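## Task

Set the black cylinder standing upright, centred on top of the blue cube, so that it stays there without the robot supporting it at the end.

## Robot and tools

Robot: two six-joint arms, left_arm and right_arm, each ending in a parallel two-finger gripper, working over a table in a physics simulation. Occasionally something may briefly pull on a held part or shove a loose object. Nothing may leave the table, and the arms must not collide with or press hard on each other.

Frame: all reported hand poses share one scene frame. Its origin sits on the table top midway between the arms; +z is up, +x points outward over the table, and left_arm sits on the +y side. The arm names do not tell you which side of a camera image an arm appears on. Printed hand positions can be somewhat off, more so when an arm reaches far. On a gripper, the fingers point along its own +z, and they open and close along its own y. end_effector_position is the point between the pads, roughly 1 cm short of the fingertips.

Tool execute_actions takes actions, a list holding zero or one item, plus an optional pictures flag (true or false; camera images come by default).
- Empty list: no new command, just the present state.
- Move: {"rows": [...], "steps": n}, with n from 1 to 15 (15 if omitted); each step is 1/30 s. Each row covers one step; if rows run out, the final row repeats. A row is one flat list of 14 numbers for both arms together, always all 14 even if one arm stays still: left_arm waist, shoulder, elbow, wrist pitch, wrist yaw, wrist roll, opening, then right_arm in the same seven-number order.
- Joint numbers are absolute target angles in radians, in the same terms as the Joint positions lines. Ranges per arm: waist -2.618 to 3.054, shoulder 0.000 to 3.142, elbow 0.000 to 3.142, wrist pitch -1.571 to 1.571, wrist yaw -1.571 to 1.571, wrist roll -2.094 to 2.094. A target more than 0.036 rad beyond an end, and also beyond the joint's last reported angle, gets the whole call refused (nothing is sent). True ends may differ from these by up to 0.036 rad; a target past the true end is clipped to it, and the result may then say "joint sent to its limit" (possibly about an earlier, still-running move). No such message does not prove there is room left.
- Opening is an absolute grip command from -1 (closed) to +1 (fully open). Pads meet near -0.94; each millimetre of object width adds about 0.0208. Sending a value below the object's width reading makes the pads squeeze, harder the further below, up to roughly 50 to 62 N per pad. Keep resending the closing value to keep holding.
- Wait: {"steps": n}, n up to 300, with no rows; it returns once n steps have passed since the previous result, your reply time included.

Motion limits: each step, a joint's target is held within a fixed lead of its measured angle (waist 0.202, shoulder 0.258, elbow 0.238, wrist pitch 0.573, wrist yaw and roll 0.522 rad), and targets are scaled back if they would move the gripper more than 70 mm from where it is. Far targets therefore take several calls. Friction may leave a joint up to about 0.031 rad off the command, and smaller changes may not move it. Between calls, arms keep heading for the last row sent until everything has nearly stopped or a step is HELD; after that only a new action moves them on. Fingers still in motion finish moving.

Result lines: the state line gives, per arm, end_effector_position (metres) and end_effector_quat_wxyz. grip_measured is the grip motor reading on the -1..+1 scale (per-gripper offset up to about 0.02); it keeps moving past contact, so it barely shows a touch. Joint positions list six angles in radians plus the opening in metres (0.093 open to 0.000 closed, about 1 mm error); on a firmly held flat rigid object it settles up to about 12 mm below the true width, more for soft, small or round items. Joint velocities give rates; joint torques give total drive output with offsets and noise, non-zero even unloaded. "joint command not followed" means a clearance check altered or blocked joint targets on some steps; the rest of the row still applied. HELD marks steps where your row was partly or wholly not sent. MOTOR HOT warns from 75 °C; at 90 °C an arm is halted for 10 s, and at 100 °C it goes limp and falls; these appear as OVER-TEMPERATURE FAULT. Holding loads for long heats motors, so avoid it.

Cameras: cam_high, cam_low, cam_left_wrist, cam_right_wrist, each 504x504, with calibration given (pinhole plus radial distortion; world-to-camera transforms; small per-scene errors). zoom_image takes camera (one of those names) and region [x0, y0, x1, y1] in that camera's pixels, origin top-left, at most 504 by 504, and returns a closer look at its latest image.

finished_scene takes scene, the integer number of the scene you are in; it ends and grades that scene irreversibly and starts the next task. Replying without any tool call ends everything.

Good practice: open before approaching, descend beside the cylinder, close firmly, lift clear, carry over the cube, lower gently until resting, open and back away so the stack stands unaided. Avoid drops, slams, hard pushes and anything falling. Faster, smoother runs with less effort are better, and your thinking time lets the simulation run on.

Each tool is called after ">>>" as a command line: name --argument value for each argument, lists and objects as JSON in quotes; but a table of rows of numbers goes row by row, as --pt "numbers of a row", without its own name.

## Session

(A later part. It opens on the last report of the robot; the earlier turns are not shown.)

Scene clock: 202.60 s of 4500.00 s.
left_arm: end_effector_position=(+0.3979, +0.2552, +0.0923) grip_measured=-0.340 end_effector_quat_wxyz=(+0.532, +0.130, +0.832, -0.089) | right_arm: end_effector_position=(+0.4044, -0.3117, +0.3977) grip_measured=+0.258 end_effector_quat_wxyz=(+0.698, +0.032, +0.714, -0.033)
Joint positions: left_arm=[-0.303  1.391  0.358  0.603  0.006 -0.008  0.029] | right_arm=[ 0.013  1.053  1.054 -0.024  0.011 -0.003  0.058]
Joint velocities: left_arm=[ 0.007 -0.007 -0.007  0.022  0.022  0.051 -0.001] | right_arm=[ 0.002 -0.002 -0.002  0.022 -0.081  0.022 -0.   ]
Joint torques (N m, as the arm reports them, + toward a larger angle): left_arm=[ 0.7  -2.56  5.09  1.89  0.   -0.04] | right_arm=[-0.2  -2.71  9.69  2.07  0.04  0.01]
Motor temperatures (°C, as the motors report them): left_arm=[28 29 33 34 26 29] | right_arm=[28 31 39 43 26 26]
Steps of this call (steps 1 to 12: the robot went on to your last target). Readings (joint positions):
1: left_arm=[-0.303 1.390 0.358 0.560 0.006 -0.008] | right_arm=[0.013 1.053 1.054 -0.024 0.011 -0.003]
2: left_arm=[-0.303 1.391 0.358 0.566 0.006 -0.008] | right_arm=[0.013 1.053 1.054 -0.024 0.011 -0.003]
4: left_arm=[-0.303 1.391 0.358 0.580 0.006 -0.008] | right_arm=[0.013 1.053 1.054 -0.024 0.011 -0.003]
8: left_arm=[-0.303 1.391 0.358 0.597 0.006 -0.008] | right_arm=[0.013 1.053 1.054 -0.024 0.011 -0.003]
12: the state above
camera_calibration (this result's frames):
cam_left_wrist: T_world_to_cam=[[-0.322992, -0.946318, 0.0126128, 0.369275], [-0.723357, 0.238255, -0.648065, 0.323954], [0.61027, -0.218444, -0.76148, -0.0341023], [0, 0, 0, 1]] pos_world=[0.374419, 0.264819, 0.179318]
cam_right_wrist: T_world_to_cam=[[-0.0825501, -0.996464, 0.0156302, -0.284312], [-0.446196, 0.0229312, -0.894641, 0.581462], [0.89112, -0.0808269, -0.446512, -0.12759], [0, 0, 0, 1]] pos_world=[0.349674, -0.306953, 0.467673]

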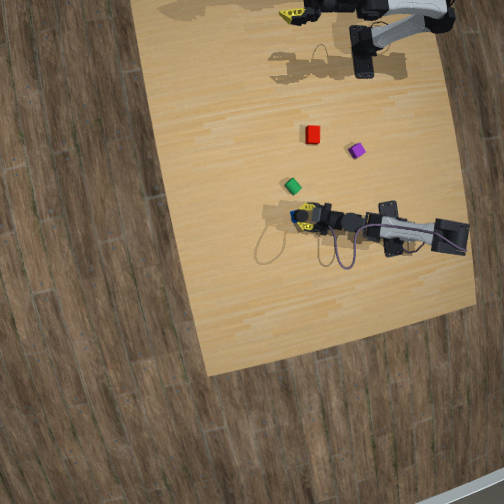

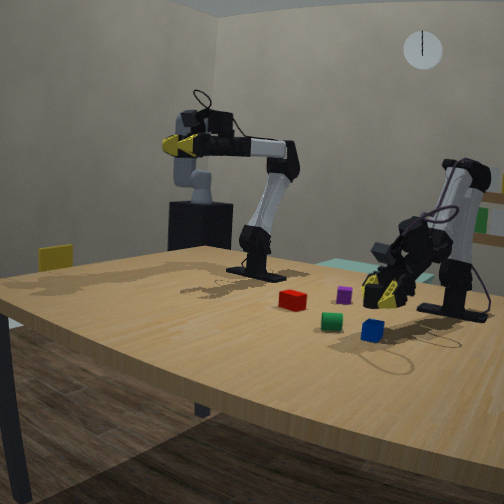

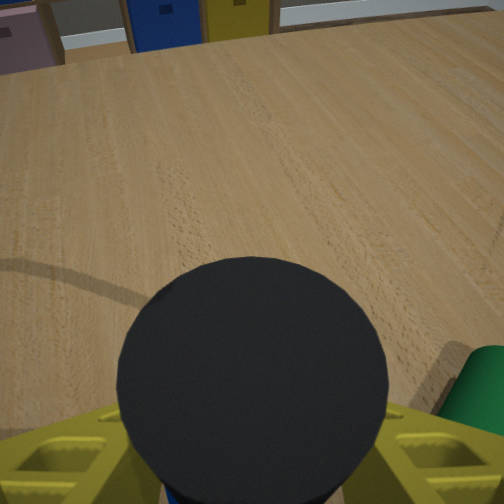

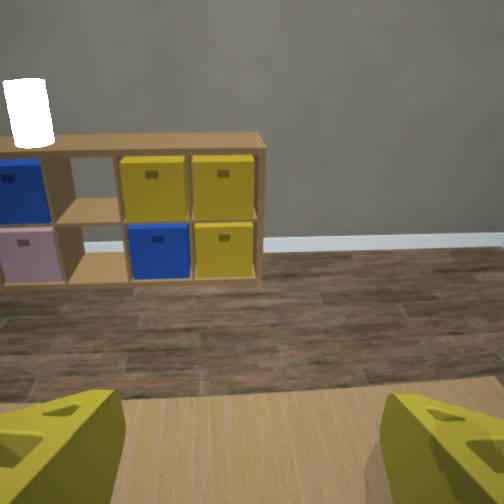

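>>> execute_actions --actions '[{"rows":[[-0.295,1.413,0.329,0.625,0,0,-0.4,0.013,1.053,1.054,-0.019,0.011,-0.003,0.258],[-0.295,1.416,0.323,0.64,0,0,-0.4,0.013,1.053,1.054,-0.019,0.011,-0.003,0.258],[-0.295,1.42,0.317,0.655,0,0,-0.4,0.013,1.053,1.054,-0.019,0.011,-0.003,0.258],[-0.295,1.425,0.311,0.667,0,0,-0.4,0.013,1.053,1.054,-0.019,0.011,-0.003,0.258],[-0.295,1.43,0.305,0.678,0,0,-0.4,0.013,1.053,1.054,-0.019,0.011,-0.003,0.258],[-0.295,1.435,0.299,0.688,0,0,-0.4,0.013,1.053,1.054,-0.019,0.011,-0.003,0.258],[-0.295,1.44,0.293,0.696,0,0,-0.4,0.013,1.053,1.054,-0.019,0.011,-0.003,0.258],[-0.295,1.445,0.288,0.703,0,0,-0.4,0.013,1.053,1.054,-0.019,0.011,-0.003,0.258],[-0.295,1.45,0.284,0.703,0,0,-0.4,0.013,1.053,1.054,-0.019,0.011,-0.003,0.258],[-0.295,1.455,0.282,0.703,0,0,-0.4,0.013,1.053,1.054,-0.019,0.011,-0.003,0.258],[-0.295,1.46,0.282,0.703,0,0,-0.4,0.013,1.053,1.054,-0.019,0.011,-0.003,0.258],[-0.295,1.465,0.282,0.703,0,0,-0.4,0.013,1.053,1.054,-0.019,0.011,-0.003,0.258],[-0.295,1.47,0.282,0.703,0,0,-0.4,0.013,1.053,1.054,-0.019,0.011,-0.003,0.258]],"steps":15}]' --pictures false

>>> execute_actions --actions '[{"steps":10}]'

>>> zoom_image --camera "cam_low" --region '[340, 270, 420, 350]'

>>> zoom_image --camera "cam_high" --region '[275, 185, 345, 255]'

Scene clock: 227.60 s of 4500.00 s.
left_arm: end_effector_position=(+0.3900, +0.2578, +0.0709) grip_measured=-0.340 end_effector_quat_wxyz=(+0.522, +0.131, +0.838, -0.088) | right_arm: end_effector_position=(+0.4044, -0.3117, +0.3977) grip_measured=+0.258 end_effector_quat_wxyz=(+0.698, +0.032, +0.714, -0.033)
Joint positions: left_arm=[-0.303  1.447  0.306  0.686  0.006 -0.008  0.029] | right_arm=[ 0.013  1.053  1.054 -0.024  0.011 -0.003  0.058]
Joint velocities: left_arm=[ 0.022  0.042 -0.007 -0.037 -0.007  0.022  0.001] | right_arm=[ 0.007  0.002 -0.007  0.007 -0.11  -0.051 -0.001]
Joint torques (N m, as the arm reports them, + toward a larger angle): left_arm=[ 0.78 -2.3   4.57  1.97  0.08  0.04] | right_arm=[-0.2  -2.71  9.67  2.06  0.04  0.01]
Motor temperatures (°C, as the motors report them): left_arm=[28 29 32 38 26 29] | right_arm=[28 31 40 44 26 26]
Steps of this call (steps 1 to 30: the robot went on to your last target; steps 31 to 90: nothing new was sent; then 21.50 s passed at rest; steps 91 to 105: all 15 steps of this action). Readings (joint positions):
91: left_arm=[-0.303 1.391 0.358 0.607 0.006 -0.008] | right_arm=[0.013 1.053 1.054 -0.024 0.011 -0.003]
92: left_arm=[-0.303 1.391 0.358 0.610 0.006 -0.008] | right_arm=[0.013 1.053 1.054 -0.024 0.011 -0.003]
94: left_arm=[-0.303 1.391 0.351 0.630 0.006 -0.008] | right_arm=[0.013 1.053 1.054 -0.024 0.011 -0.003]
98: left_arm=[-0.303 1.411 0.327 0.671 0.006 -0.008] | right_arm=[0.013 1.053 1.054 -0.024 0.011 -0.003]
105: the state above

Scene clock: 227.93 s of 4500.00 s.
left_arm: end_effector_position=(+0.3911, +0.2574, +0.0731) grip_measured=-0.340 end_effector_quat_wxyz=(+0.526, +0.131, +0.836, -0.088) | right_arm: end_effector_position=(+0.4044, -0.3117, +0.3977) grip_measured=+0.258 end_effector_quat_wxyz=(+0.698, +0.032, +0.714, -0.033)
Joint positions: left_arm=[-0.303  1.448  0.306  0.697  0.006 -0.008  0.029] | right_arm=[ 0.013  1.053  1.054 -0.024  0.011 -0.003  0.058]
Joint velocities: left_arm=[ 0.002 -0.022  0.022  0.066 -0.051 -0.007 -0.001] | right_arm=[ 0.007 -0.012  0.007  0.007 -0.007  0.022 -0.   ]
Joint torques (N m, as the arm reports them, + toward a larger angle): left_arm=[ 0.89 -2.55  4.38  1.88  0.04  0.01] | right_arm=[-0.21 -2.7   9.69  2.07  0.04  0.01]
Motor temperatures (°C, as the motors report them): left_arm=[28 29 32 38 26 29] | right_arm=[28 31 40 44 26 26]
Steps of this call (steps 1 to 10: the robot went on to your last target). Readings (joint positions):
1: left_arm=[-0.303 1.448 0.306 0.687 0.006 -0.008] | right_arm=[0.013 1.053 1.054 -0.024 0.011 -0.003]
2: left_arm=[-0.303 1.448 0.306 0.688 0.006 -0.008] | right_arm=[0.013 1.053 1.054 -0.024 0.011 -0.003]
4: left_arm=[-0.303 1.448 0.306 0.692 0.006 -0.008] | right_arm=[0.013 1.053 1.054 -0.024 0.011 -0.003]
8: left_arm=[-0.303 1.448 0.306 0.696 0.006 -0.008] | right_arm=[0.013 1.053 1.054 -0.024 0.011 -0.003]
10: the state above
camera_calibration (this result's frames):
cam_left_wrist: T_world_to_cam=[[-0.322813, -0.946376, 0.0128161, 0.369349], [-0.732444, 0.241218, -0.636663, 0.307964], [0.599432, -0.21491, -0.771035, -0.0400621], [0, 0, 0, 1]] pos_world=[0.368811, 0.266647, 0.160446]
cam_right_wrist: T_world_to_cam=[[-0.0825501, -0.996464, 0.0156302, -0.284312], [-0.446196, 0.0229312, -0.894641, 0.581462], [0.89112, -0.0808269, -0.446512, -0.12759], [0, 0, 0, 1]] pos_world=[0.349674, -0.306953, 0.467673]

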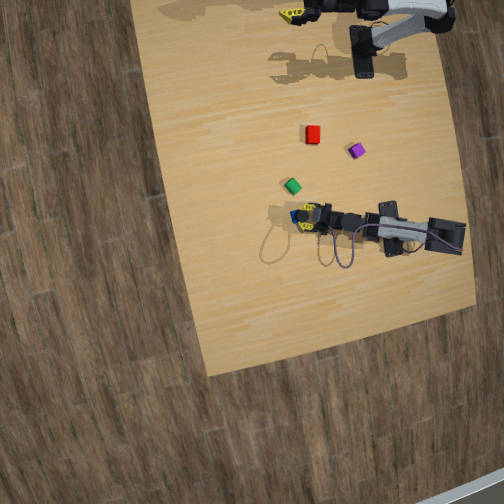

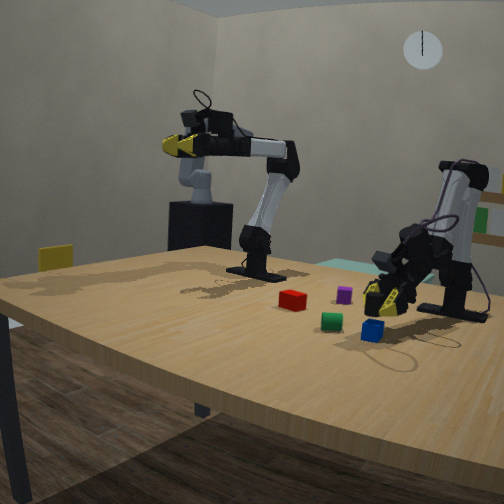

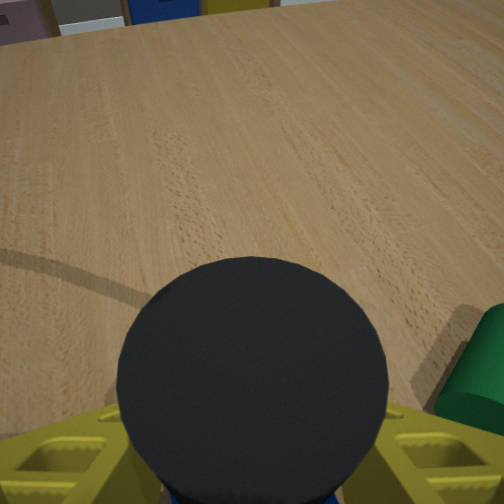

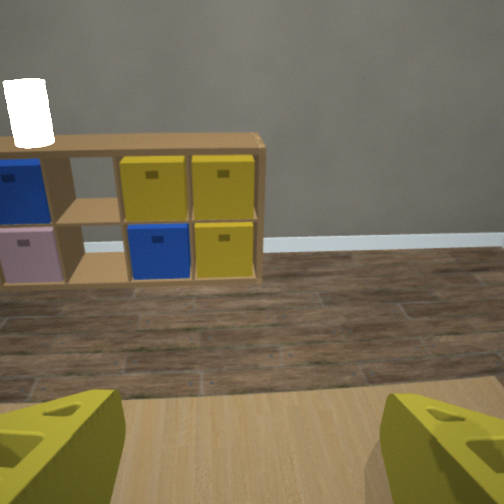

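Region (340, 270, 420, 350) of cam_low's 504x504 image, scaled by 6.300, with more detail than that image has.

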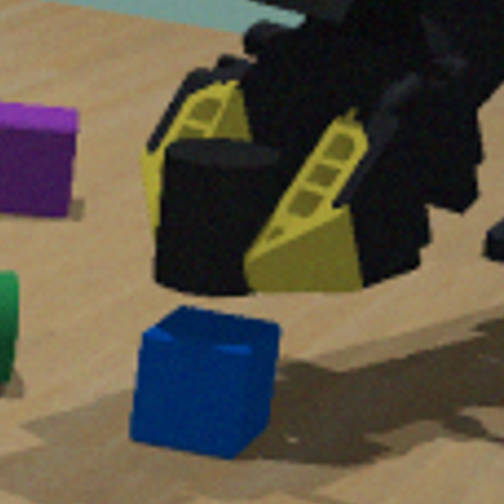

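Region (275, 185, 345, 255) of cam_high's 504x504 image, scaled by 7.200, with more detail than that image has.

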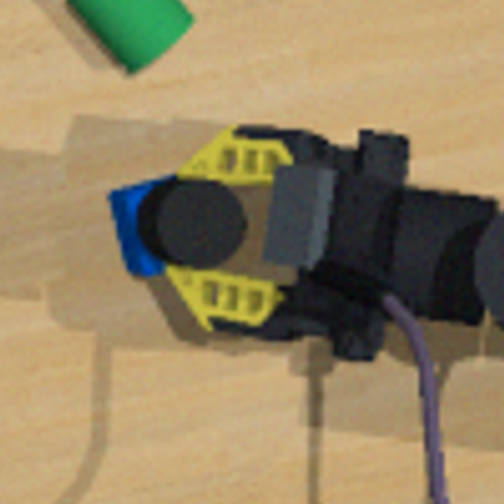

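>>> execute_actions --actions '[{"rows":[[-0.295,1.473,0.281,0.712,0,0,-0.4,0.013,1.053,1.054,-0.019,0.011,-0.003,0.258],[-0.295,1.477,0.279,0.721,0,0,-0.4,0.013,1.053,1.054,-0.019,0.011,-0.003,0.258],[-0.295,1.482,0.277,0.729,0,0,-0.4,0.013,1.053,1.054,-0.019,0.011,-0.003,0.258],[-0.295,1.487,0.275,0.737,0,0,-0.4,0.013,1.053,1.054,-0.019,0.011,-0.003,0.258],[-0.295,1.492,0.273,0.744,0,0,-0.4,0.013,1.053,1.054,-0.019,0.011,-0.003,0.258],[-0.295,1.497,0.271,0.751,0,0,-0.4,0.013,1.053,1.054,-0.019,0.011,-0.003,0.258],[-0.295,1.502,0.269,0.757,0,0,-0.4,0.013,1.053,1.054,-0.019,0.011,-0.003,0.258],[-0.295,1.507,0.267,0.763,0,0,-0.4,0.013,1.053,1.054,-0.019,0.011,-0.003,0.258],[-0.295,1.512,0.265,0.768,0,0,-0.4,0.013,1.053,1.054,-0.019,0.011,-0.003,0.258],[-0.295,1.517,0.265,0.768,0,0,-0.4,0.013,1.053,1.054,-0.019,0.011,-0.003,0.258],[-0.295,1.522,0.265,0.768,0,0,-0.4,0.013,1.053,1.054,-0.019,0.011,-0.003,0.258],[-0.295,1.526,0.265,0.768,0,0,-0.4,0.013,1.053,1.054,-0.019,0.011,-0.003,0.258],[-0.295,1.53,0.265,0.768,0,0,-0.4,0.013,1.053,1.054,-0.019,0.011,-0.003,0.258]],"steps":15}]' --pictures false

>>> execute_actions --actions '[{"steps":10}]'

>>> zoom_image --camera "cam_low" --region '[340, 270, 420, 350]'

>>> zoom_image --camera "cam_high" --region '[275, 185, 345, 255]'

Scene clock: 248.63 s of 4500.00 s.
left_arm: end_effector_position=(+0.3896, +0.2579, +0.0599) grip_measured=-0.340 end_effector_quat_wxyz=(+0.519, +0.131, +0.840, -0.087) | right_arm: end_effector_position=(+0.4044, -0.3117, +0.3977) grip_measured=+0.258 end_effector_quat_wxyz=(+0.698, +0.032, +0.714, -0.033)
Joint positions: left_arm=[-0.303  1.506  0.29   0.755  0.006 -0.008  0.029] | right_arm=[ 0.013  1.053  1.054 -0.024  0.011 -0.003  0.058]
Joint velocities: left_arm=[ 0.012  0.066 -0.022 -0.066  0.007 -0.051 -0.   ] | right_arm=[-0.002  0.002 -0.007  0.051  0.051 -0.051 -0.001]
Joint torques (N m, as the arm reports them, + toward a larger angle): left_arm=[ 0.71 -2.72  3.98  1.94  0.07 -0.02] | right_arm=[-0.21 -2.71  9.68  2.07  0.04  0.01]
Motor temperatures (°C, as the motors report them): left_arm=[28 29 32 39 26 29] | right_arm=[28 31 40 44 26 26]
Steps of this call (steps 1 to 30: the robot went on to your last target; steps 31 to 90: nothing new was sent; then 17.20 s passed at rest; steps 91 to 105: all 15 steps of this action). Readings (joint positions):
91: left_arm=[-0.303 1.448 0.306 0.699 0.006 -0.008] | right_arm=[0.013 1.053 1.054 -0.024 0.011 -0.003]
92: left_arm=[-0.303 1.448 0.306 0.701 0.006 -0.008] | right_arm=[0.013 1.053 1.054 -0.024 0.011 -0.003]
94: left_arm=[-0.303 1.453 0.306 0.713 0.006 -0.008] | right_arm=[0.013 1.053 1.054 -0.024 0.011 -0.003]
98: left_arm=[-0.303 1.475 0.304 0.737 0.006 -0.008] | right_arm=[0.013 1.053 1.054 -0.024 0.011 -0.003]
105: the state above

Scene clock: 248.97 s of 4500.00 s.
left_arm: end_effector_position=(+0.3903, +0.2577, +0.0610) grip_measured=-0.340 end_effector_quat_wxyz=(+0.522, +0.131, +0.838, -0.088) | right_arm: end_effector_position=(+0.4044, -0.3117, +0.3977) grip_measured=+0.258 end_effector_quat_wxyz=(+0.698, +0.032, +0.714, -0.033)
Joint positions: left_arm=[-0.303  1.508  0.29   0.762  0.006 -0.008  0.029] | right_arm=[ 0.013  1.053  1.054 -0.024  0.011 -0.003  0.058]
Joint velocities: left_arm=[ 0.002  0.002 -0.002 -0.007  0.022  0.066  0.001] | right_arm=[-0.007  0.007  0.002  0.051  0.037 -0.081 -0.001]
Joint torques (N m, as the arm reports them, + toward a larger angle): left_arm=[ 0.8  -2.69  4.01  1.84 -0.02 -0.01] | right_arm=[-0.22 -2.71  9.68  2.06  0.04  0.01]
Motor temperatures (°C, as the motors report them): left_arm=[28 29 32 39 26 29] | right_arm=[28 31 40 44 26 26]
Steps of this call (steps 1 to 10: the robot went on to your last target). Readings (joint positions):
1: left_arm=[-0.303 1.508 0.290 0.755 0.006 -0.008] | right_arm=[0.013 1.053 1.054 -0.024 0.011 -0.003]
2: left_arm=[-0.303 1.508 0.290 0.755 0.006 -0.008] | right_arm=[0.013 1.053 1.054 -0.024 0.011 -0.003]
4: left_arm=[-0.303 1.508 0.290 0.758 0.006 -0.008] | right_arm=[0.013 1.053 1.054 -0.024 0.011 -0.003]
8: left_arm=[-0.303 1.508 0.290 0.762 0.006 -0.008] | right_arm=[0.013 1.053 1.054 -0.024 0.011 -0.003]
10: the state above
camera_calibration (this result's frames):
cam_left_wrist: T_world_to_cam=[[-0.322686, -0.946417, 0.0129552, 0.369445], [-0.738639, 0.243237, -0.628687, 0.301077], [0.591849, -0.212438, -0.77755, -0.0460832], [0, 0, 0, 1]] pos_world=[0.368876, 0.266626, 0.148665]
cam_right_wrist: T_world_to_cam=[[-0.0825501, -0.996464, 0.0156302, -0.284312], [-0.446196, 0.0229312, -0.894641, 0.581462], [0.89112, -0.0808269, -0.446512, -0.12759], [0, 0, 0, 1]] pos_world=[0.349674, -0.306953, 0.467673]

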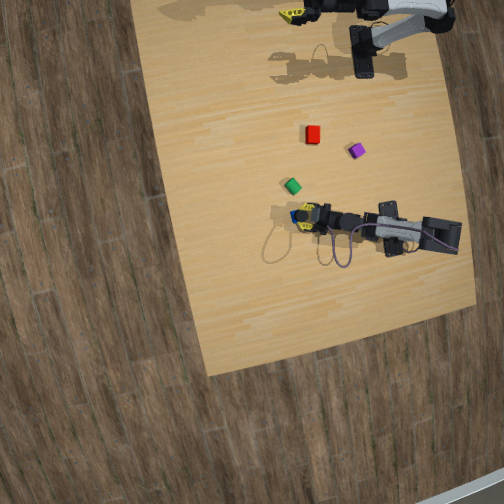

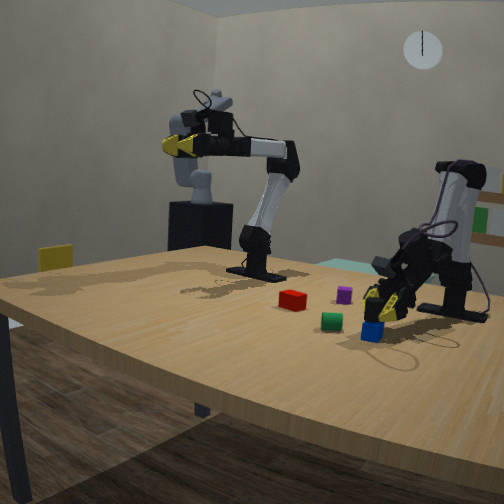

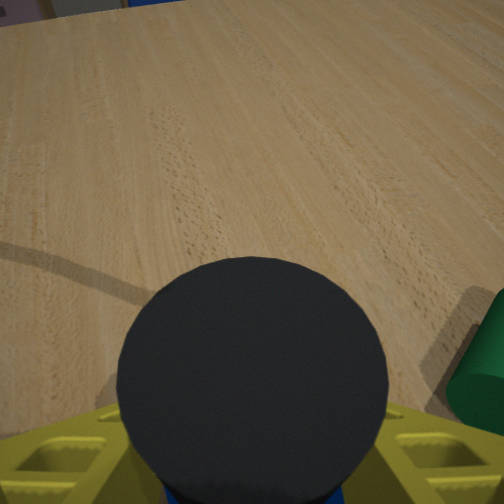

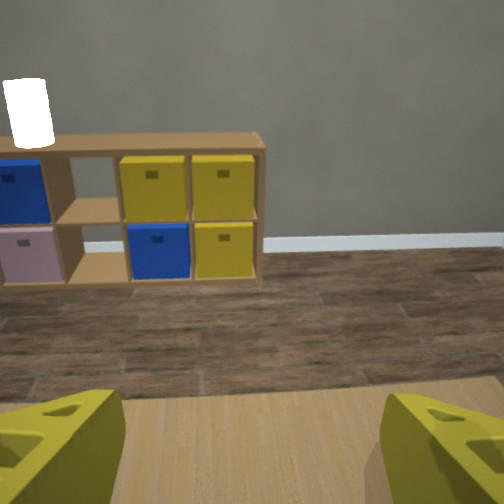

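Region (340, 270, 420, 350) of cam_low's 504x504 image, scaled by 6.300, with more detail than that image has.

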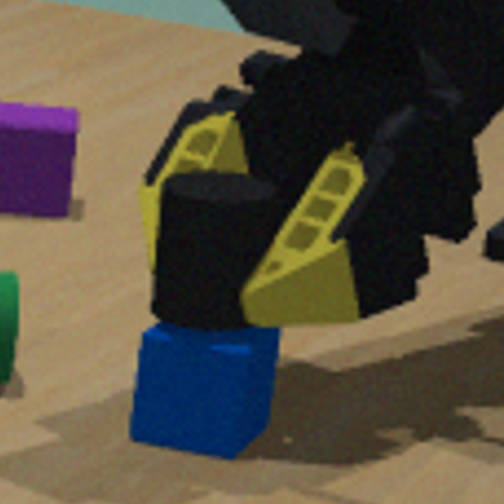

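Region (275, 185, 345, 255) of cam_high's 504x504 image, scaled by 7.200, with more detail than that image has.

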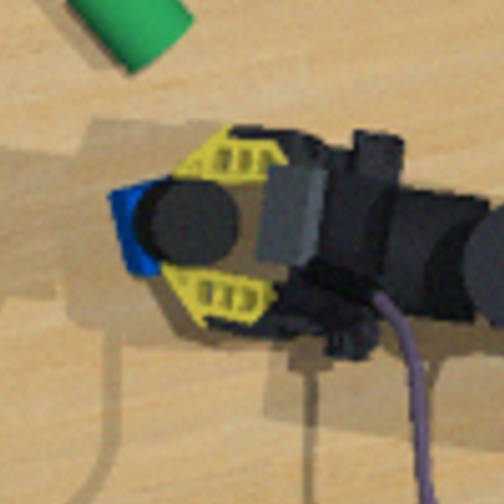

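>>> execute_actions --actions '[{"rows":[[-0.295,1.532,0.264,0.774,0,0,-0.4,0.013,1.053,1.054,-0.019,0.011,-0.003,0.258],[-0.295,1.535,0.263,0.78,0,0,-0.4,0.013,1.053,1.054,-0.019,0.011,-0.003,0.258],[-0.295,1.538,0.262,0.786,0,0,-0.4,0.013,1.053,1.054,-0.019,0.011,-0.003,0.258],[-0.295,1.541,0.261,0.792,0,0,-0.4,0.013,1.053,1.054,-0.019,0.011,-0.003,0.258],[-0.295,1.544,0.26,0.797,0,0,-0.4,0.013,1.053,1.054,-0.019,0.011,-0.003,0.258],[-0.295,1.547,0.259,0.801,0,0,-0.4,0.013,1.053,1.054,-0.019,0.011,-0.003,0.258],[-0.295,1.55,0.258,0.804,0,0,-0.4,0.013,1.053,1.054,-0.019,0.011,-0.003,0.258],[-0.295,1.553,0.257,0.804,0,0,-0.4,0.013,1.053,1.054,-0.019,0.011,-0.003,0.258],[-0.295,1.556,0.257,0.804,0,0,-0.4,0.013,1.053,1.054,-0.019,0.011,-0.003,0.258],[-0.295,1.56,0.257,0.804,0,0,-0.4,0.013,1.053,1.054,-0.019,0.011,-0.003,0.258]],"steps":15}]' --pictures false

>>> execute_actions --actions '[{"steps":6}]'

>>> zoom_image --camera "cam_low" --region '[340, 270, 420, 350]'

Scene clock: 259.23 s of 4500.00 s.
left_arm: end_effector_position=(+0.3921, +0.2571, +0.0581) grip_measured=-0.340 end_effector_quat_wxyz=(+0.523, +0.131, +0.838, -0.088) | right_arm: end_effector_position=(+0.4044, -0.3117, +0.3977) grip_measured=+0.258 end_effector_quat_wxyz=(+0.698, +0.032, +0.714, -0.033)
Joint positions: left_arm=[-0.303  1.537  0.29   0.795  0.006 -0.008  0.029] | right_arm=[ 0.013  1.053  1.054 -0.024  0.011 -0.003  0.058]
Joint velocities: left_arm=[-0.002  0.012 -0.007 -0.022 -0.022 -0.037 -0.001] | right_arm=[-0.007  0.007 -0.002 -0.066  0.007  0.007  0.001]
Joint torques (N m, as the arm reports them, + toward a larger angle): left_arm=[ 0.86 -2.64  3.23  1.83  0.02 -0.01] | right_arm=[-0.2  -2.7   9.69  2.06  0.04  0.01]
Motor temperatures (°C, as the motors report them): left_arm=[28 29 32 40 26 29] | right_arm=[28 31 40 45 26 26]
Steps of this call (steps 1 to 15: the robot went on to your last target; steps 16 to 90: nothing new was sent; then 6.77 s passed at rest; steps 91 to 105: all 15 steps of this action). Readings (joint positions):
91: left_arm=[-0.303 1.508 0.290 0.764 0.006 -0.008] | right_arm=[0.013 1.053 1.054 -0.024 0.011 -0.003]
92: left_arm=[-0.303 1.508 0.290 0.765 0.006 -0.008] | right_arm=[0.013 1.053 1.054 -0.024 0.011 -0.003]
94: left_arm=[-0.303 1.508 0.290 0.771 0.006 -0.008] | right_arm=[0.013 1.053 1.054 -0.024 0.011 -0.003]
98: left_arm=[-0.303 1.523 0.290 0.789 0.006 -0.008] | right_arm=[0.013 1.053 1.054 -0.024 0.011 -0.003]
105: the state above

Scene clock: 259.43 s of 4500.00 s.
left_arm: end_effector_position=(+0.3924, +0.2570, +0.0588) grip_measured=-0.340 end_effector_quat_wxyz=(+0.524, +0.131, +0.837, -0.088) | right_arm: end_effector_position=(+0.4044, -0.3117, +0.3977) grip_measured=+0.258 end_effector_quat_wxyz=(+0.698, +0.032, +0.714, -0.033)
Joint positions: left_arm=[-0.303  1.537  0.29   0.798  0.006 -0.008  0.029] | right_arm=[ 0.013  1.053  1.054 -0.024  0.011 -0.003  0.058]
Joint velocities: left_arm=[-0.017 -0.002  0.012 -0.007 -0.051  0.007 -0.   ] | right_arm=[ 0.002  0.012 -0.007 -0.022  0.066 -0.007 -0.   ]
Joint torques (N m, as the arm reports them, + toward a larger angle): left_arm=[ 0.74 -2.69  3.16  1.84  0.01  0.01] | right_arm=[-0.21 -2.71  9.69  2.06  0.03  0.01]
Motor temperatures (°C, as the motors report them): left_arm=[28 29 32 40 26 29] | right_arm=[28 31 40 45 26 26]
Steps of this call (steps 1 to 6: the robot went on to your last target). Readings (joint positions):
1: left_arm=[-0.303 1.537 0.290 0.796 0.006 -0.008] | right_arm=[0.013 1.053 1.054 -0.024 0.011 -0.003]
2: left_arm=[-0.303 1.537 0.290 0.797 0.006 -0.008] | right_arm=[0.013 1.053 1.054 -0.024 0.011 -0.003]
4: left_arm=[-0.303 1.537 0.290 0.798 0.006 -0.008] | right_arm=[0.013 1.053 1.054 -0.024 0.011 -0.003]
6: the state above
camera_calibration (this result's frames):
cam_left_wrist: T_world_to_cam=[[-0.322766, -0.946391, 0.0128678, 0.369533], [-0.734748, 0.241969, -0.633717, 0.300482], [0.596631, -0.213997, -0.773458, -0.0509575], [0, 0, 0, 1]] pos_world=[0.370454, 0.266111, 0.146252]
cam_right_wrist: T_world_to_cam=[[-0.0825501, -0.996464, 0.0156302, -0.284312], [-0.446196, 0.0229312, -0.894641, 0.581462], [0.89112, -0.0808269, -0.446512, -0.12759], [0, 0, 0, 1]] pos_world=[0.349674, -0.306953, 0.467673]

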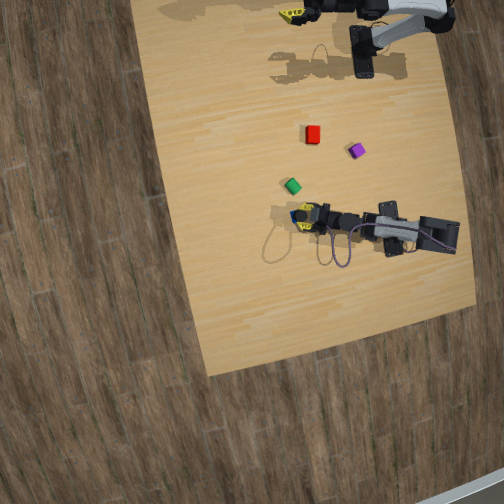

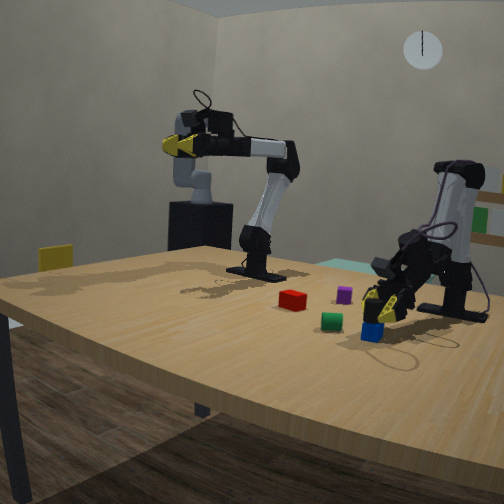

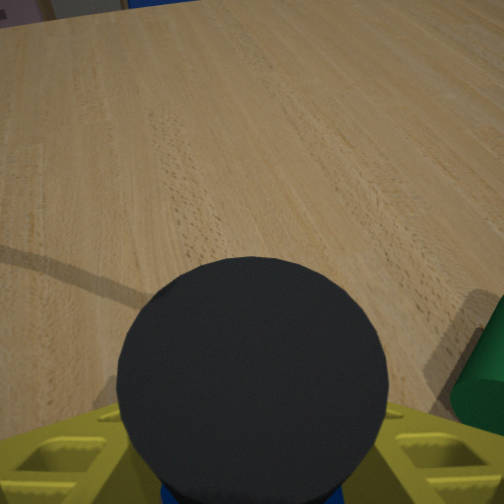

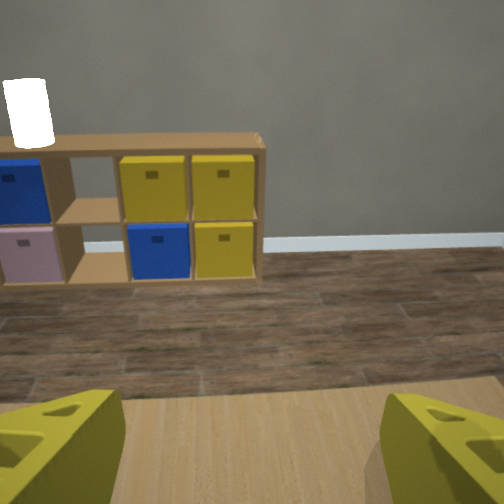

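Region (340, 270, 420, 350) of cam_low's 504x504 image, scaled by 6.300, with more detail than that image has.

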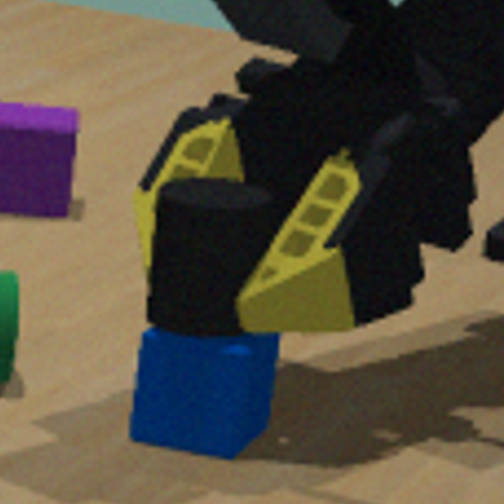

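>>> execute_actions --actions '[{"rows":[[-0.295,1.56,0.255,0.804,0,0,-0.4,0.013,1.053,1.054,-0.019,0.011,-0.003,0.258],[-0.295,1.56,0.253,0.804,0,0,-0.4,0.013,1.053,1.054,-0.019,0.011,-0.003,0.258],[-0.295,1.56,0.251,0.804,0,0,-0.4,0.013,1.053,1.054,-0.019,0.011,-0.003,0.258],[-0.295,1.56,0.249,0.804,0,0,-0.4,0.013,1.053,1.054,-0.019,0.011,-0.003,0.258],[-0.295,1.56,0.247,0.804,0,0,-0.4,0.013,1.053,1.054,-0.019,0.011,-0.003,0.258]],"steps":15}]'

>>> zoom_image --camera "cam_low" --region '[340, 270, 420, 350]'

Scene clock: 264.27 s of 4500.00 s.
left_arm: end_effector_position=(+0.3895, +0.2580, +0.0567) grip_measured=-0.340 end_effector_quat_wxyz=(+0.524, +0.131, +0.837, -0.088) | right_arm: end_effector_position=(+0.4044, -0.3117, +0.3977) grip_measured=+0.258 end_effector_quat_wxyz=(+0.698, +0.032, +0.714, -0.033)
Joint positions: left_arm=[-0.303  1.537  0.276  0.811  0.006 -0.008  0.029] | right_arm=[ 0.013  1.053  1.054 -0.024  0.011 -0.003  0.058]
Joint velocities: left_arm=[ 0.012  0.012 -0.027  0.095 -0.051  0.037  0.   ] | right_arm=[-0.002  0.002 -0.017  0.081 -0.007  0.007 -0.001]
Joint torques (N m, as the arm reports them, + toward a larger angle): left_arm=[ 0.64 -2.56  3.38  1.78  0.03 -0.02] | right_arm=[-0.21 -2.71  9.68  2.06  0.04  0.  ]
Motor temperatures (°C, as the motors report them): left_arm=[28 29 31 40 26 29] | right_arm=[28 31 40 45 26 26]
Steps of this call (steps 1 to 15: the robot went on to your last target; steps 16 to 90: nothing new was sent; then 1.33 s passed at rest; steps 91 to 105: all 15 steps of this action). Readings (joint positions):
91: left_arm=[-0.303 1.537 0.290 0.799 0.006 -0.008] | right_arm=[0.013 1.053 1.054 -0.024 0.011 -0.003]
92: left_arm=[-0.303 1.537 0.290 0.799 0.006 -0.008] | right_arm=[0.013 1.053 1.054 -0.024 0.011 -0.003]
94: left_arm=[-0.303 1.537 0.285 0.803 0.006 -0.008] | right_arm=[0.013 1.053 1.054 -0.024 0.011 -0.003]
98: left_arm=[-0.303 1.537 0.276 0.810 0.006 -0.008] | right_arm=[0.013 1.053 1.054 -0.024 0.011 -0.003]
105: the state above
camera_calibration (this result's frames):
cam_left_wrist: T_world_to_cam=[[-0.322752, -0.946396, 0.0128832, 0.369514], [-0.735437, 0.242193, -0.632831, 0.296956], [0.595789, -0.213722, -0.774182, -0.0503275], [0, 0, 0, 1]] pos_world=[0.367638, 0.267029, 0.1442]
cam_right_wrist: T_world_to_cam=[[-0.0825501, -0.996464, 0.0156302, -0.284312], [-0.446196, 0.0229312, -0.894641, 0.581462], [0.89112, -0.0808269, -0.446512, -0.12759], [0, 0, 0, 1]] pos_world=[0.349674, -0.306953, 0.467673]

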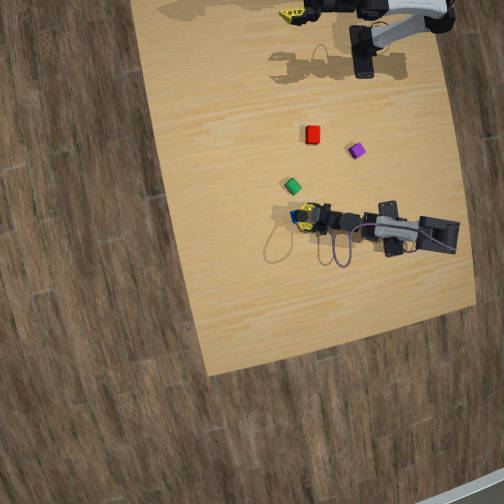

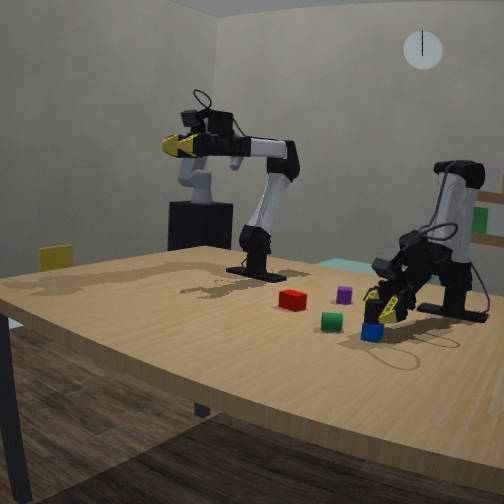

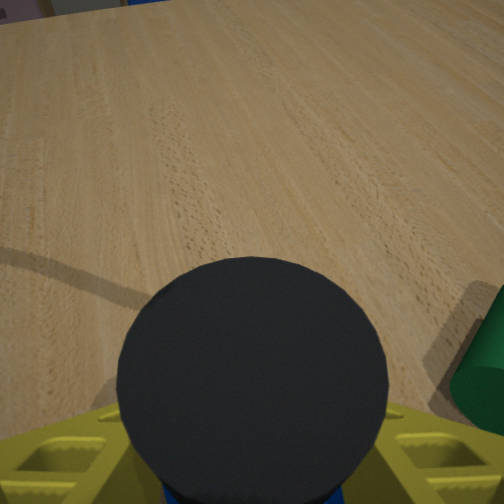

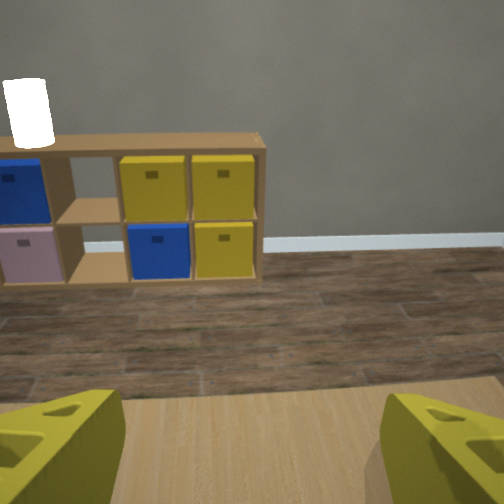

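Region (340, 270, 420, 350) of cam_low's 504x504 image, scaled by 6.300, with more detail than that image has.

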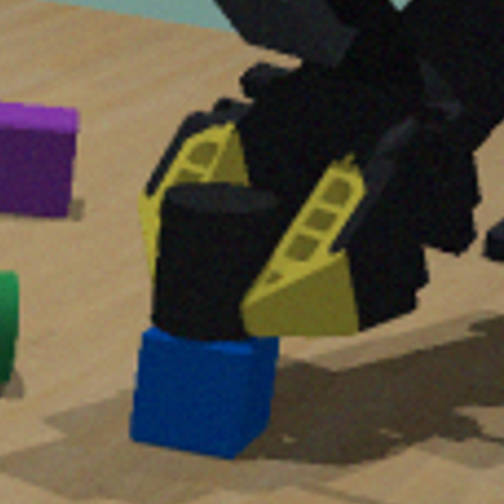

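>>> execute_actions --actions '[{"rows":[[-0.295,1.545,0.265,0.81,0,0,-0.4,0.013,1.053,1.054,-0.019,0.011,-0.003,0.258],[-0.295,1.54,0.275,0.811,0,0,-0.3,0.013,1.053,1.054,-0.019,0.011,-0.003,0.258],[-0.295,1.54,0.275,0.811,0,0,-0.2,0.013,1.053,1.054,-0.019,0.011,-0.003,0.258],[-0.295,1.54,0.275,0.811,0,0,-0.1,0.013,1.053,1.054,-0.019,0.011,-0.003,0.258],[-0.295,1.54,0.275,0.811,0,0,0,0.013,1.053,1.054,-0.019,0.011,-0.003,0.258],[-0.295,1.54,0.275,0.811,0,0,0.15,0.013,1.053,1.054,-0.019,0.011,-0.003,0.258],[-0.295,1.54,0.275,0.811,0,0,0.3,0.013,1.053,1.054,-0.019,0.011,-0.003,0.258],[-0.295,1.54,0.275,0.811,0,0,0.5,0.013,1.053,1.054,-0.019,0.011,-0.003,0.258]],"steps":15}]'

>>> zoom_image --camera "cam_low" --region '[340, 270, 420, 350]'

Scene clock: 272.17 s of 4500.00 s.
left_arm: end_effector_position=(+0.3895, +0.2580, +0.0568) grip_measured=+0.498 end_effector_quat_wxyz=(+0.524, +0.131, +0.837, -0.088) | right_arm: end_effector_position=(+0.4044, -0.3117, +0.3977) grip_measured=+0.258 end_effector_quat_wxyz=(+0.698, +0.032, +0.714, -0.033)
Joint positions: left_arm=[-0.303  1.537  0.276  0.811  0.006 -0.008  0.069] | right_arm=[ 0.013  1.053  1.054 -0.024  0.011 -0.003  0.058]
Joint velocities: left_arm=[-0.012 -0.017 -0.007 -0.022 -0.007 -0.037  0.   ] | right_arm=[-0.007 -0.017 -0.002 -0.066  0.037 -0.051 -0.   ]
Joint torques (N m, as the arm reports them, + toward a larger angle): left_arm=[ 0.73 -4.28  5.27  1.83 -0.01  0.01] | right_arm=[-0.2  -2.71  9.68  2.07  0.04  0.01]
Motor temperatures (°C, as the motors report them): left_arm=[28 29 31 40 26 29] | right_arm=[28 31 41 45 26 26]
Steps of this call (steps 1 to 15: the robot went on to your last target; steps 16 to 90: nothing new was sent; then 4.40 s passed at rest; steps 91 to 105: all 15 steps of this action). Readings (joint positions):
91: left_arm=[-0.303 1.537 0.276 0.811 0.006 -0.008] | right_arm=[0.013 1.053 1.054 -0.024 0.011 -0.003]
92: left_arm=[-0.303 1.537 0.276 0.811 0.006 -0.008] | right_arm=[0.013 1.053 1.054 -0.024 0.011 -0.003]
94: left_arm=[-0.303 1.537 0.276 0.811 0.006 -0.008] | right_arm=[0.013 1.053 1.054 -0.024 0.011 -0.003]
98: left_arm=[-0.303 1.537 0.276 0.811 0.006 -0.008] | right_arm=[0.013 1.053 1.054 -0.024 0.011 -0.003]
105: the state above
camera_calibration (this result's frames):
cam_left_wrist: T_world_to_cam=[[-0.322915, -0.946345, 0.0125347, 0.369583], [-0.735098, 0.242447, -0.633128, 0.29686], [0.596118, -0.213661, -0.773946, -0.0504462], [0, 0, 0, 1]] pos_world=[0.367637, 0.267002, 0.144275]
cam_right_wrist: T_world_to_cam=[[-0.0825501, -0.996464, 0.0156302, -0.284312], [-0.446196, 0.0229312, -0.894641, 0.581462], [0.89112, -0.0808269, -0.446512, -0.12759], [0, 0, 0, 1]] pos_world=[0.349674, -0.306953, 0.467673]

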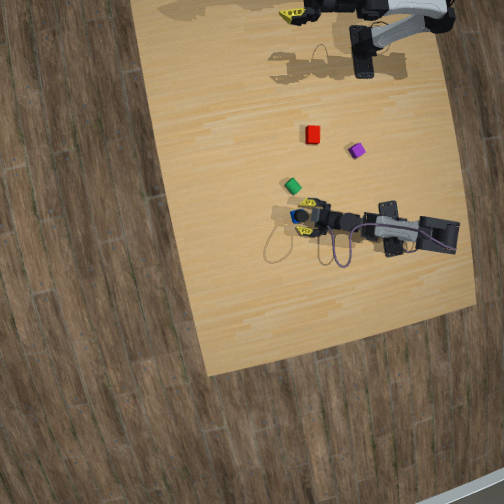

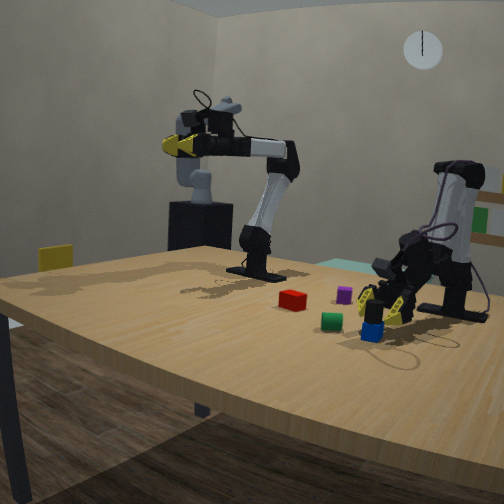

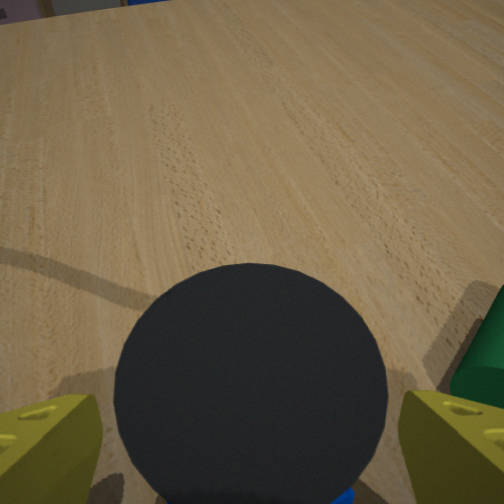

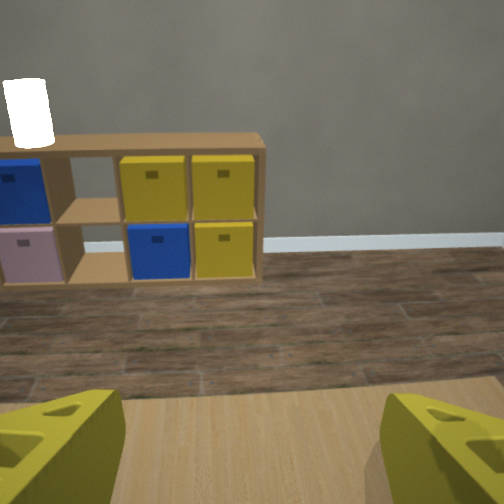

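Region (340, 270, 420, 350) of cam_low's 504x504 image, scaled by 6.300, with more detail than that image has.

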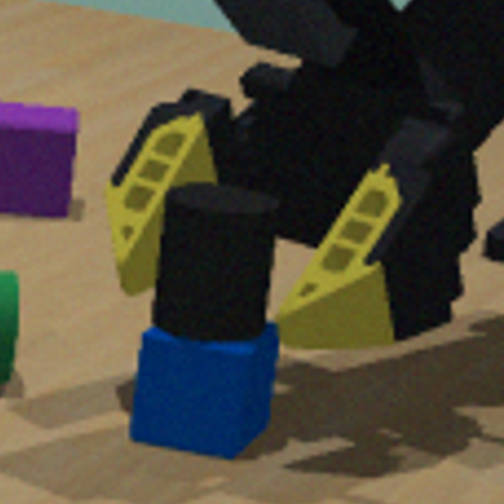

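>>> execute_actions --actions '[{"rows":[[-0.295,1.52,0.272,0.80,0,0,0.5,0.013,1.053,1.054,-0.019,0.011,-0.003,0.258],[-0.295,1.49,0.267,0.775,0,0,0.5,0.013,1.053,1.054,-0.019,0.011,-0.003,0.258],[-0.295,1.45,0.26,0.74,0,0,0.5,0.013,1.053,1.054,-0.019,0.011,-0.003,0.258],[-0.295,1.41,0.253,0.705,0,0,0.5,0.013,1.053,1.054,-0.019,0.011,-0.003,0.258],[-0.295,1.36,0.245,0.665,0,0,0.5,0.013,1.053,1.054,-0.019,0.011,-0.003,0.258],[-0.295,1.31,0.237,0.625,0,0,0.5,0.013,1.053,1.054,-0.019,0.011,-0.003,0.258],[-0.295,1.26,0.229,0.585,0,0,0.5,0.013,1.053,1.054,-0.019,0.011,-0.003,0.258],[-0.295,1.21,0.22,0.545,0,0,0.5,0.013,1.053,1.054,-0.019,0.011,-0.003,0.258],[-0.295,1.16,0.21,0.505,0,0,0.5,0.013,1.053,1.054,-0.019,0.011,-0.003,0.258],[-0.295,1.11,0.20,0.465,0,0,0.5,0.013,1.053,1.054,-0.019,0.011,-0.003,0.258],[-0.295,1.06,0.19,0.425,0,0,0.5,0.013,1.053,1.054,-0.019,0.011,-0.003,0.258],[-0.295,1.01,0.18,0.385,0,0,0.5,0.013,1.053,1.054,-0.019,0.011,-0.003,0.258],[-0.295,0.97,0.17,0.35,0,0,0.5,0.013,1.053,1.054,-0.019,0.011,-0.003,0.258],[-0.295,0.94,0.16,0.32,0,0,0.5,0.013,1.053,1.054,-0.019,0.011,-0.003,0.258],[-0.295,0.92,0.155,0.30,0,0,0.5,0.013,1.053,1.054,-0.019,0.011,-0.003,0.258]],"steps":15}]' --pictures false

>>> execute_actions --actions '[{"steps":10}]'

>>> zoom_image --camera "cam_high" --region '[275, 185, 345, 255]'

>>> zoom_image --camera "cam_low" --region '[340, 270, 420, 350]'

Scene clock: 285.60 s of 4500.00 s.
left_arm: end_effector_position=(+0.3506, +0.2706, +0.1300) grip_measured=+0.498 end_effector_quat_wxyz=(+0.582, +0.125, +0.798, -0.097) | right_arm: end_effector_position=(+0.4044, -0.3117, +0.3977) grip_measured=+0.258 end_effector_quat_wxyz=(+0.698, +0.032, +0.714, -0.033)
Joint positions: left_arm=[-0.303  0.977  0.202  0.467  0.006 -0.008  0.069] | right_arm=[ 0.013  1.053  1.054 -0.024  0.011 -0.003  0.058]
Joint velocities: left_arm=[-0.007 -0.93  -0.256 -0.886  0.007 -0.022 -0.   ] | right_arm=[ 0.002 -0.002  0.007 -0.051 -0.007 -0.022 -0.   ]
Joint torques (N m, as the arm reports them, + toward a larger angle): left_arm=[ 0.69 -1.25  5.34  1.64  0.03  0.04] | right_arm=[-0.19 -2.7   9.69  2.07  0.04  0.  ]
Motor temperatures (°C, as the motors report them): left_arm=[28 29 32 41 26 29] | right_arm=[28 31 41 45 26 26]
Steps of this call (steps 1 to 15: the robot went on to your last target; steps 16 to 90: nothing new was sent; then 9.93 s passed at rest; steps 91 to 105: all 15 steps of this action). Readings (joint positions):
91: left_arm=[-0.303 1.537 0.276 0.811 0.006 -0.008] | right_arm=[0.013 1.053 1.054 -0.024 0.011 -0.003]
92: left_arm=[-0.303 1.533 0.276 0.807 0.006 -0.008] | right_arm=[0.013 1.053 1.054 -0.024 0.011 -0.003]
94: left_arm=[-0.303 1.492 0.276 0.772 0.006 -0.008] | right_arm=[0.013 1.053 1.054 -0.024 0.011 -0.003]
98: left_arm=[-0.303 1.310 0.262 0.679 0.006 -0.008] | right_arm=[0.013 1.053 1.054 -0.024 0.011 -0.003]
105: the state above

Scene clock: 285.93 s of 4500.00 s.
left_arm: end_effector_position=(+0.3348, +0.2758, +0.1010) grip_measured=+0.498 end_effector_quat_wxyz=(+0.533, +0.130, +0.831, -0.090) | right_arm: end_effector_position=(+0.4044, -0.3117, +0.3977) grip_measured=+0.258 end_effector_quat_wxyz=(+0.698, +0.032, +0.714, -0.033)
Joint positions: left_arm=[-0.303  0.938  0.18   0.33   0.006 -0.008  0.069] | right_arm=[ 0.013  1.053  1.054 -0.024  0.011 -0.003  0.058]
Joint velocities: left_arm=[-0.017 -0.012 -0.002 -0.037 -0.037 -0.037 -0.   ] | right_arm=[ 0.017  0.002  0.002 -0.037  0.051  0.037 -0.001]
Joint torques (N m, as the arm reports them, + toward a larger angle): left_arm=[ 0.74 -2.63  5.79  1.67 -0.01  0.  ] | right_arm=[-0.21 -2.7   9.69  2.06  0.04  0.  ]
Motor temperatures (°C, as the motors report them): left_arm=[28 29 32 41 26 29] | right_arm=[28 31 41 45 26 26]
Steps of this call (steps 1 to 10: the robot went on to your last target). Readings (joint positions):
1: left_arm=[-0.303 0.953 0.194 0.441 0.006 -0.008] | right_arm=[0.013 1.053 1.054 -0.024 0.011 -0.003]
2: left_arm=[-0.303 0.942 0.189 0.419 0.006 -0.008] | right_arm=[0.013 1.053 1.054 -0.024 0.011 -0.003]
4: left_arm=[-0.303 0.938 0.184 0.383 0.006 -0.008] | right_arm=[0.013 1.053 1.054 -0.024 0.011 -0.003]
8: left_arm=[-0.303 0.938 0.180 0.339 0.006 -0.008] | right_arm=[0.013 1.053 1.054 -0.024 0.011 -0.003]
10: the state above
camera_calibration (this result's frames):
cam_left_wrist: T_world_to_cam=[[-0.32318, -0.946259, 0.0122236, 0.368338], [-0.721365, 0.237969, -0.650387, 0.278623], [0.612526, -0.21901, -0.759504, 0.0147513], [0, 0, 0, 1]] pos_world=[0.310993, 0.285469, 0.187914]
cam_right_wrist: T_world_to_cam=[[-0.0825501, -0.996464, 0.0156302, -0.284312], [-0.446196, 0.0229312, -0.894641, 0.581462], [0.89112, -0.0808269, -0.446512, -0.12759], [0, 0, 0, 1]] pos_world=[0.349674, -0.306953, 0.467673]

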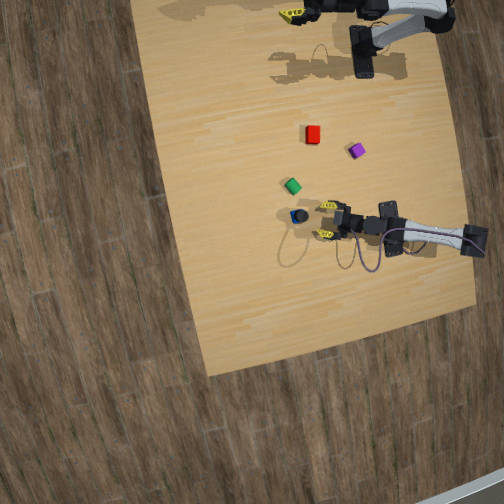

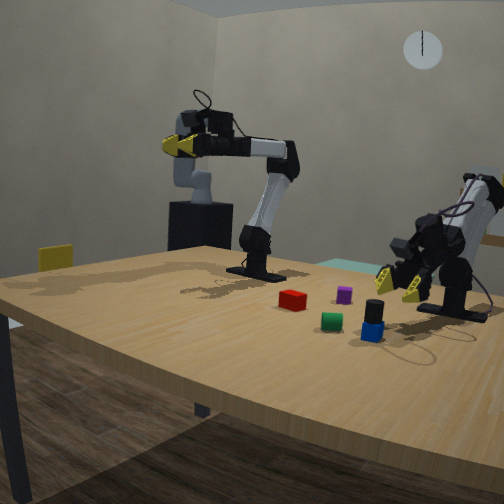

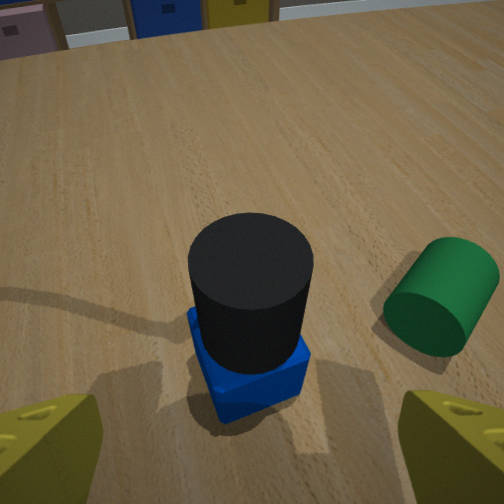

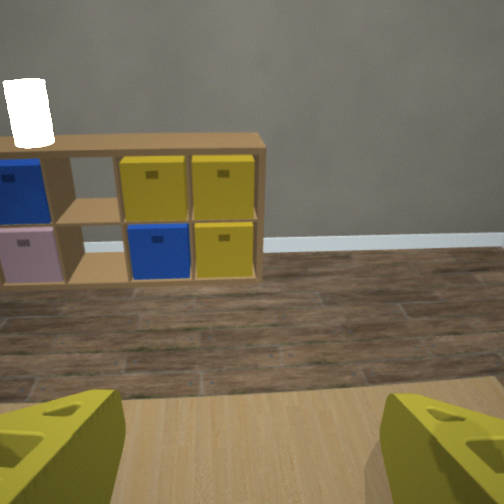

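Region (275, 185, 345, 255) of cam_high's 504x504 image, scaled by 7.200, with more detail than that image has.

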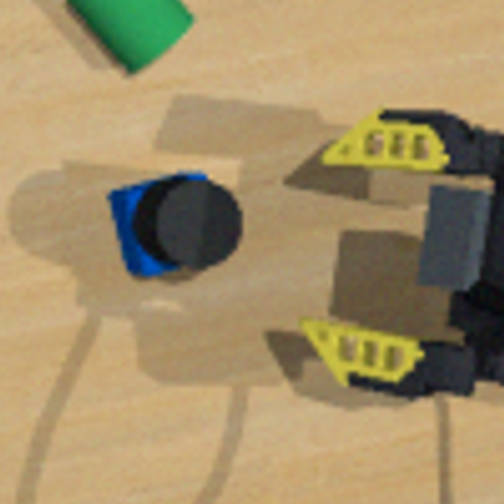

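Region (340, 270, 420, 350) of cam_low's 504x504 image, scaled by 6.300, with more detail than that image has.

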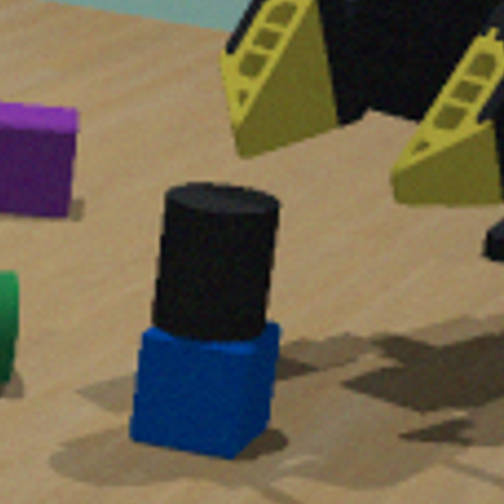

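>>> zoom_image --camera "cam_left_wrist" --region '[170, 280, 330, 440]'

Region (170, 280, 330, 440) of cam_left_wrist's 504x504 image, scaled by 3.150, with more detail than that image has.

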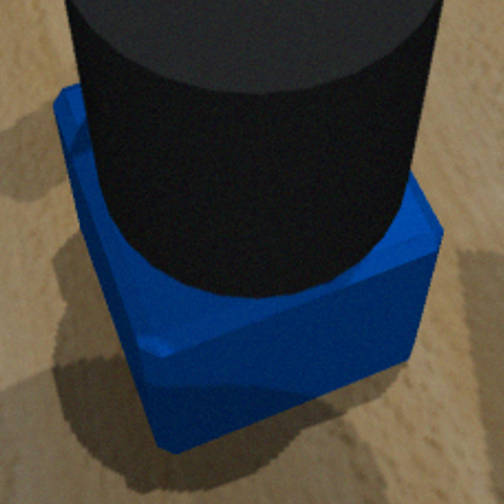

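>>> finished_scene --scene 1

The scene is finished: the task was done.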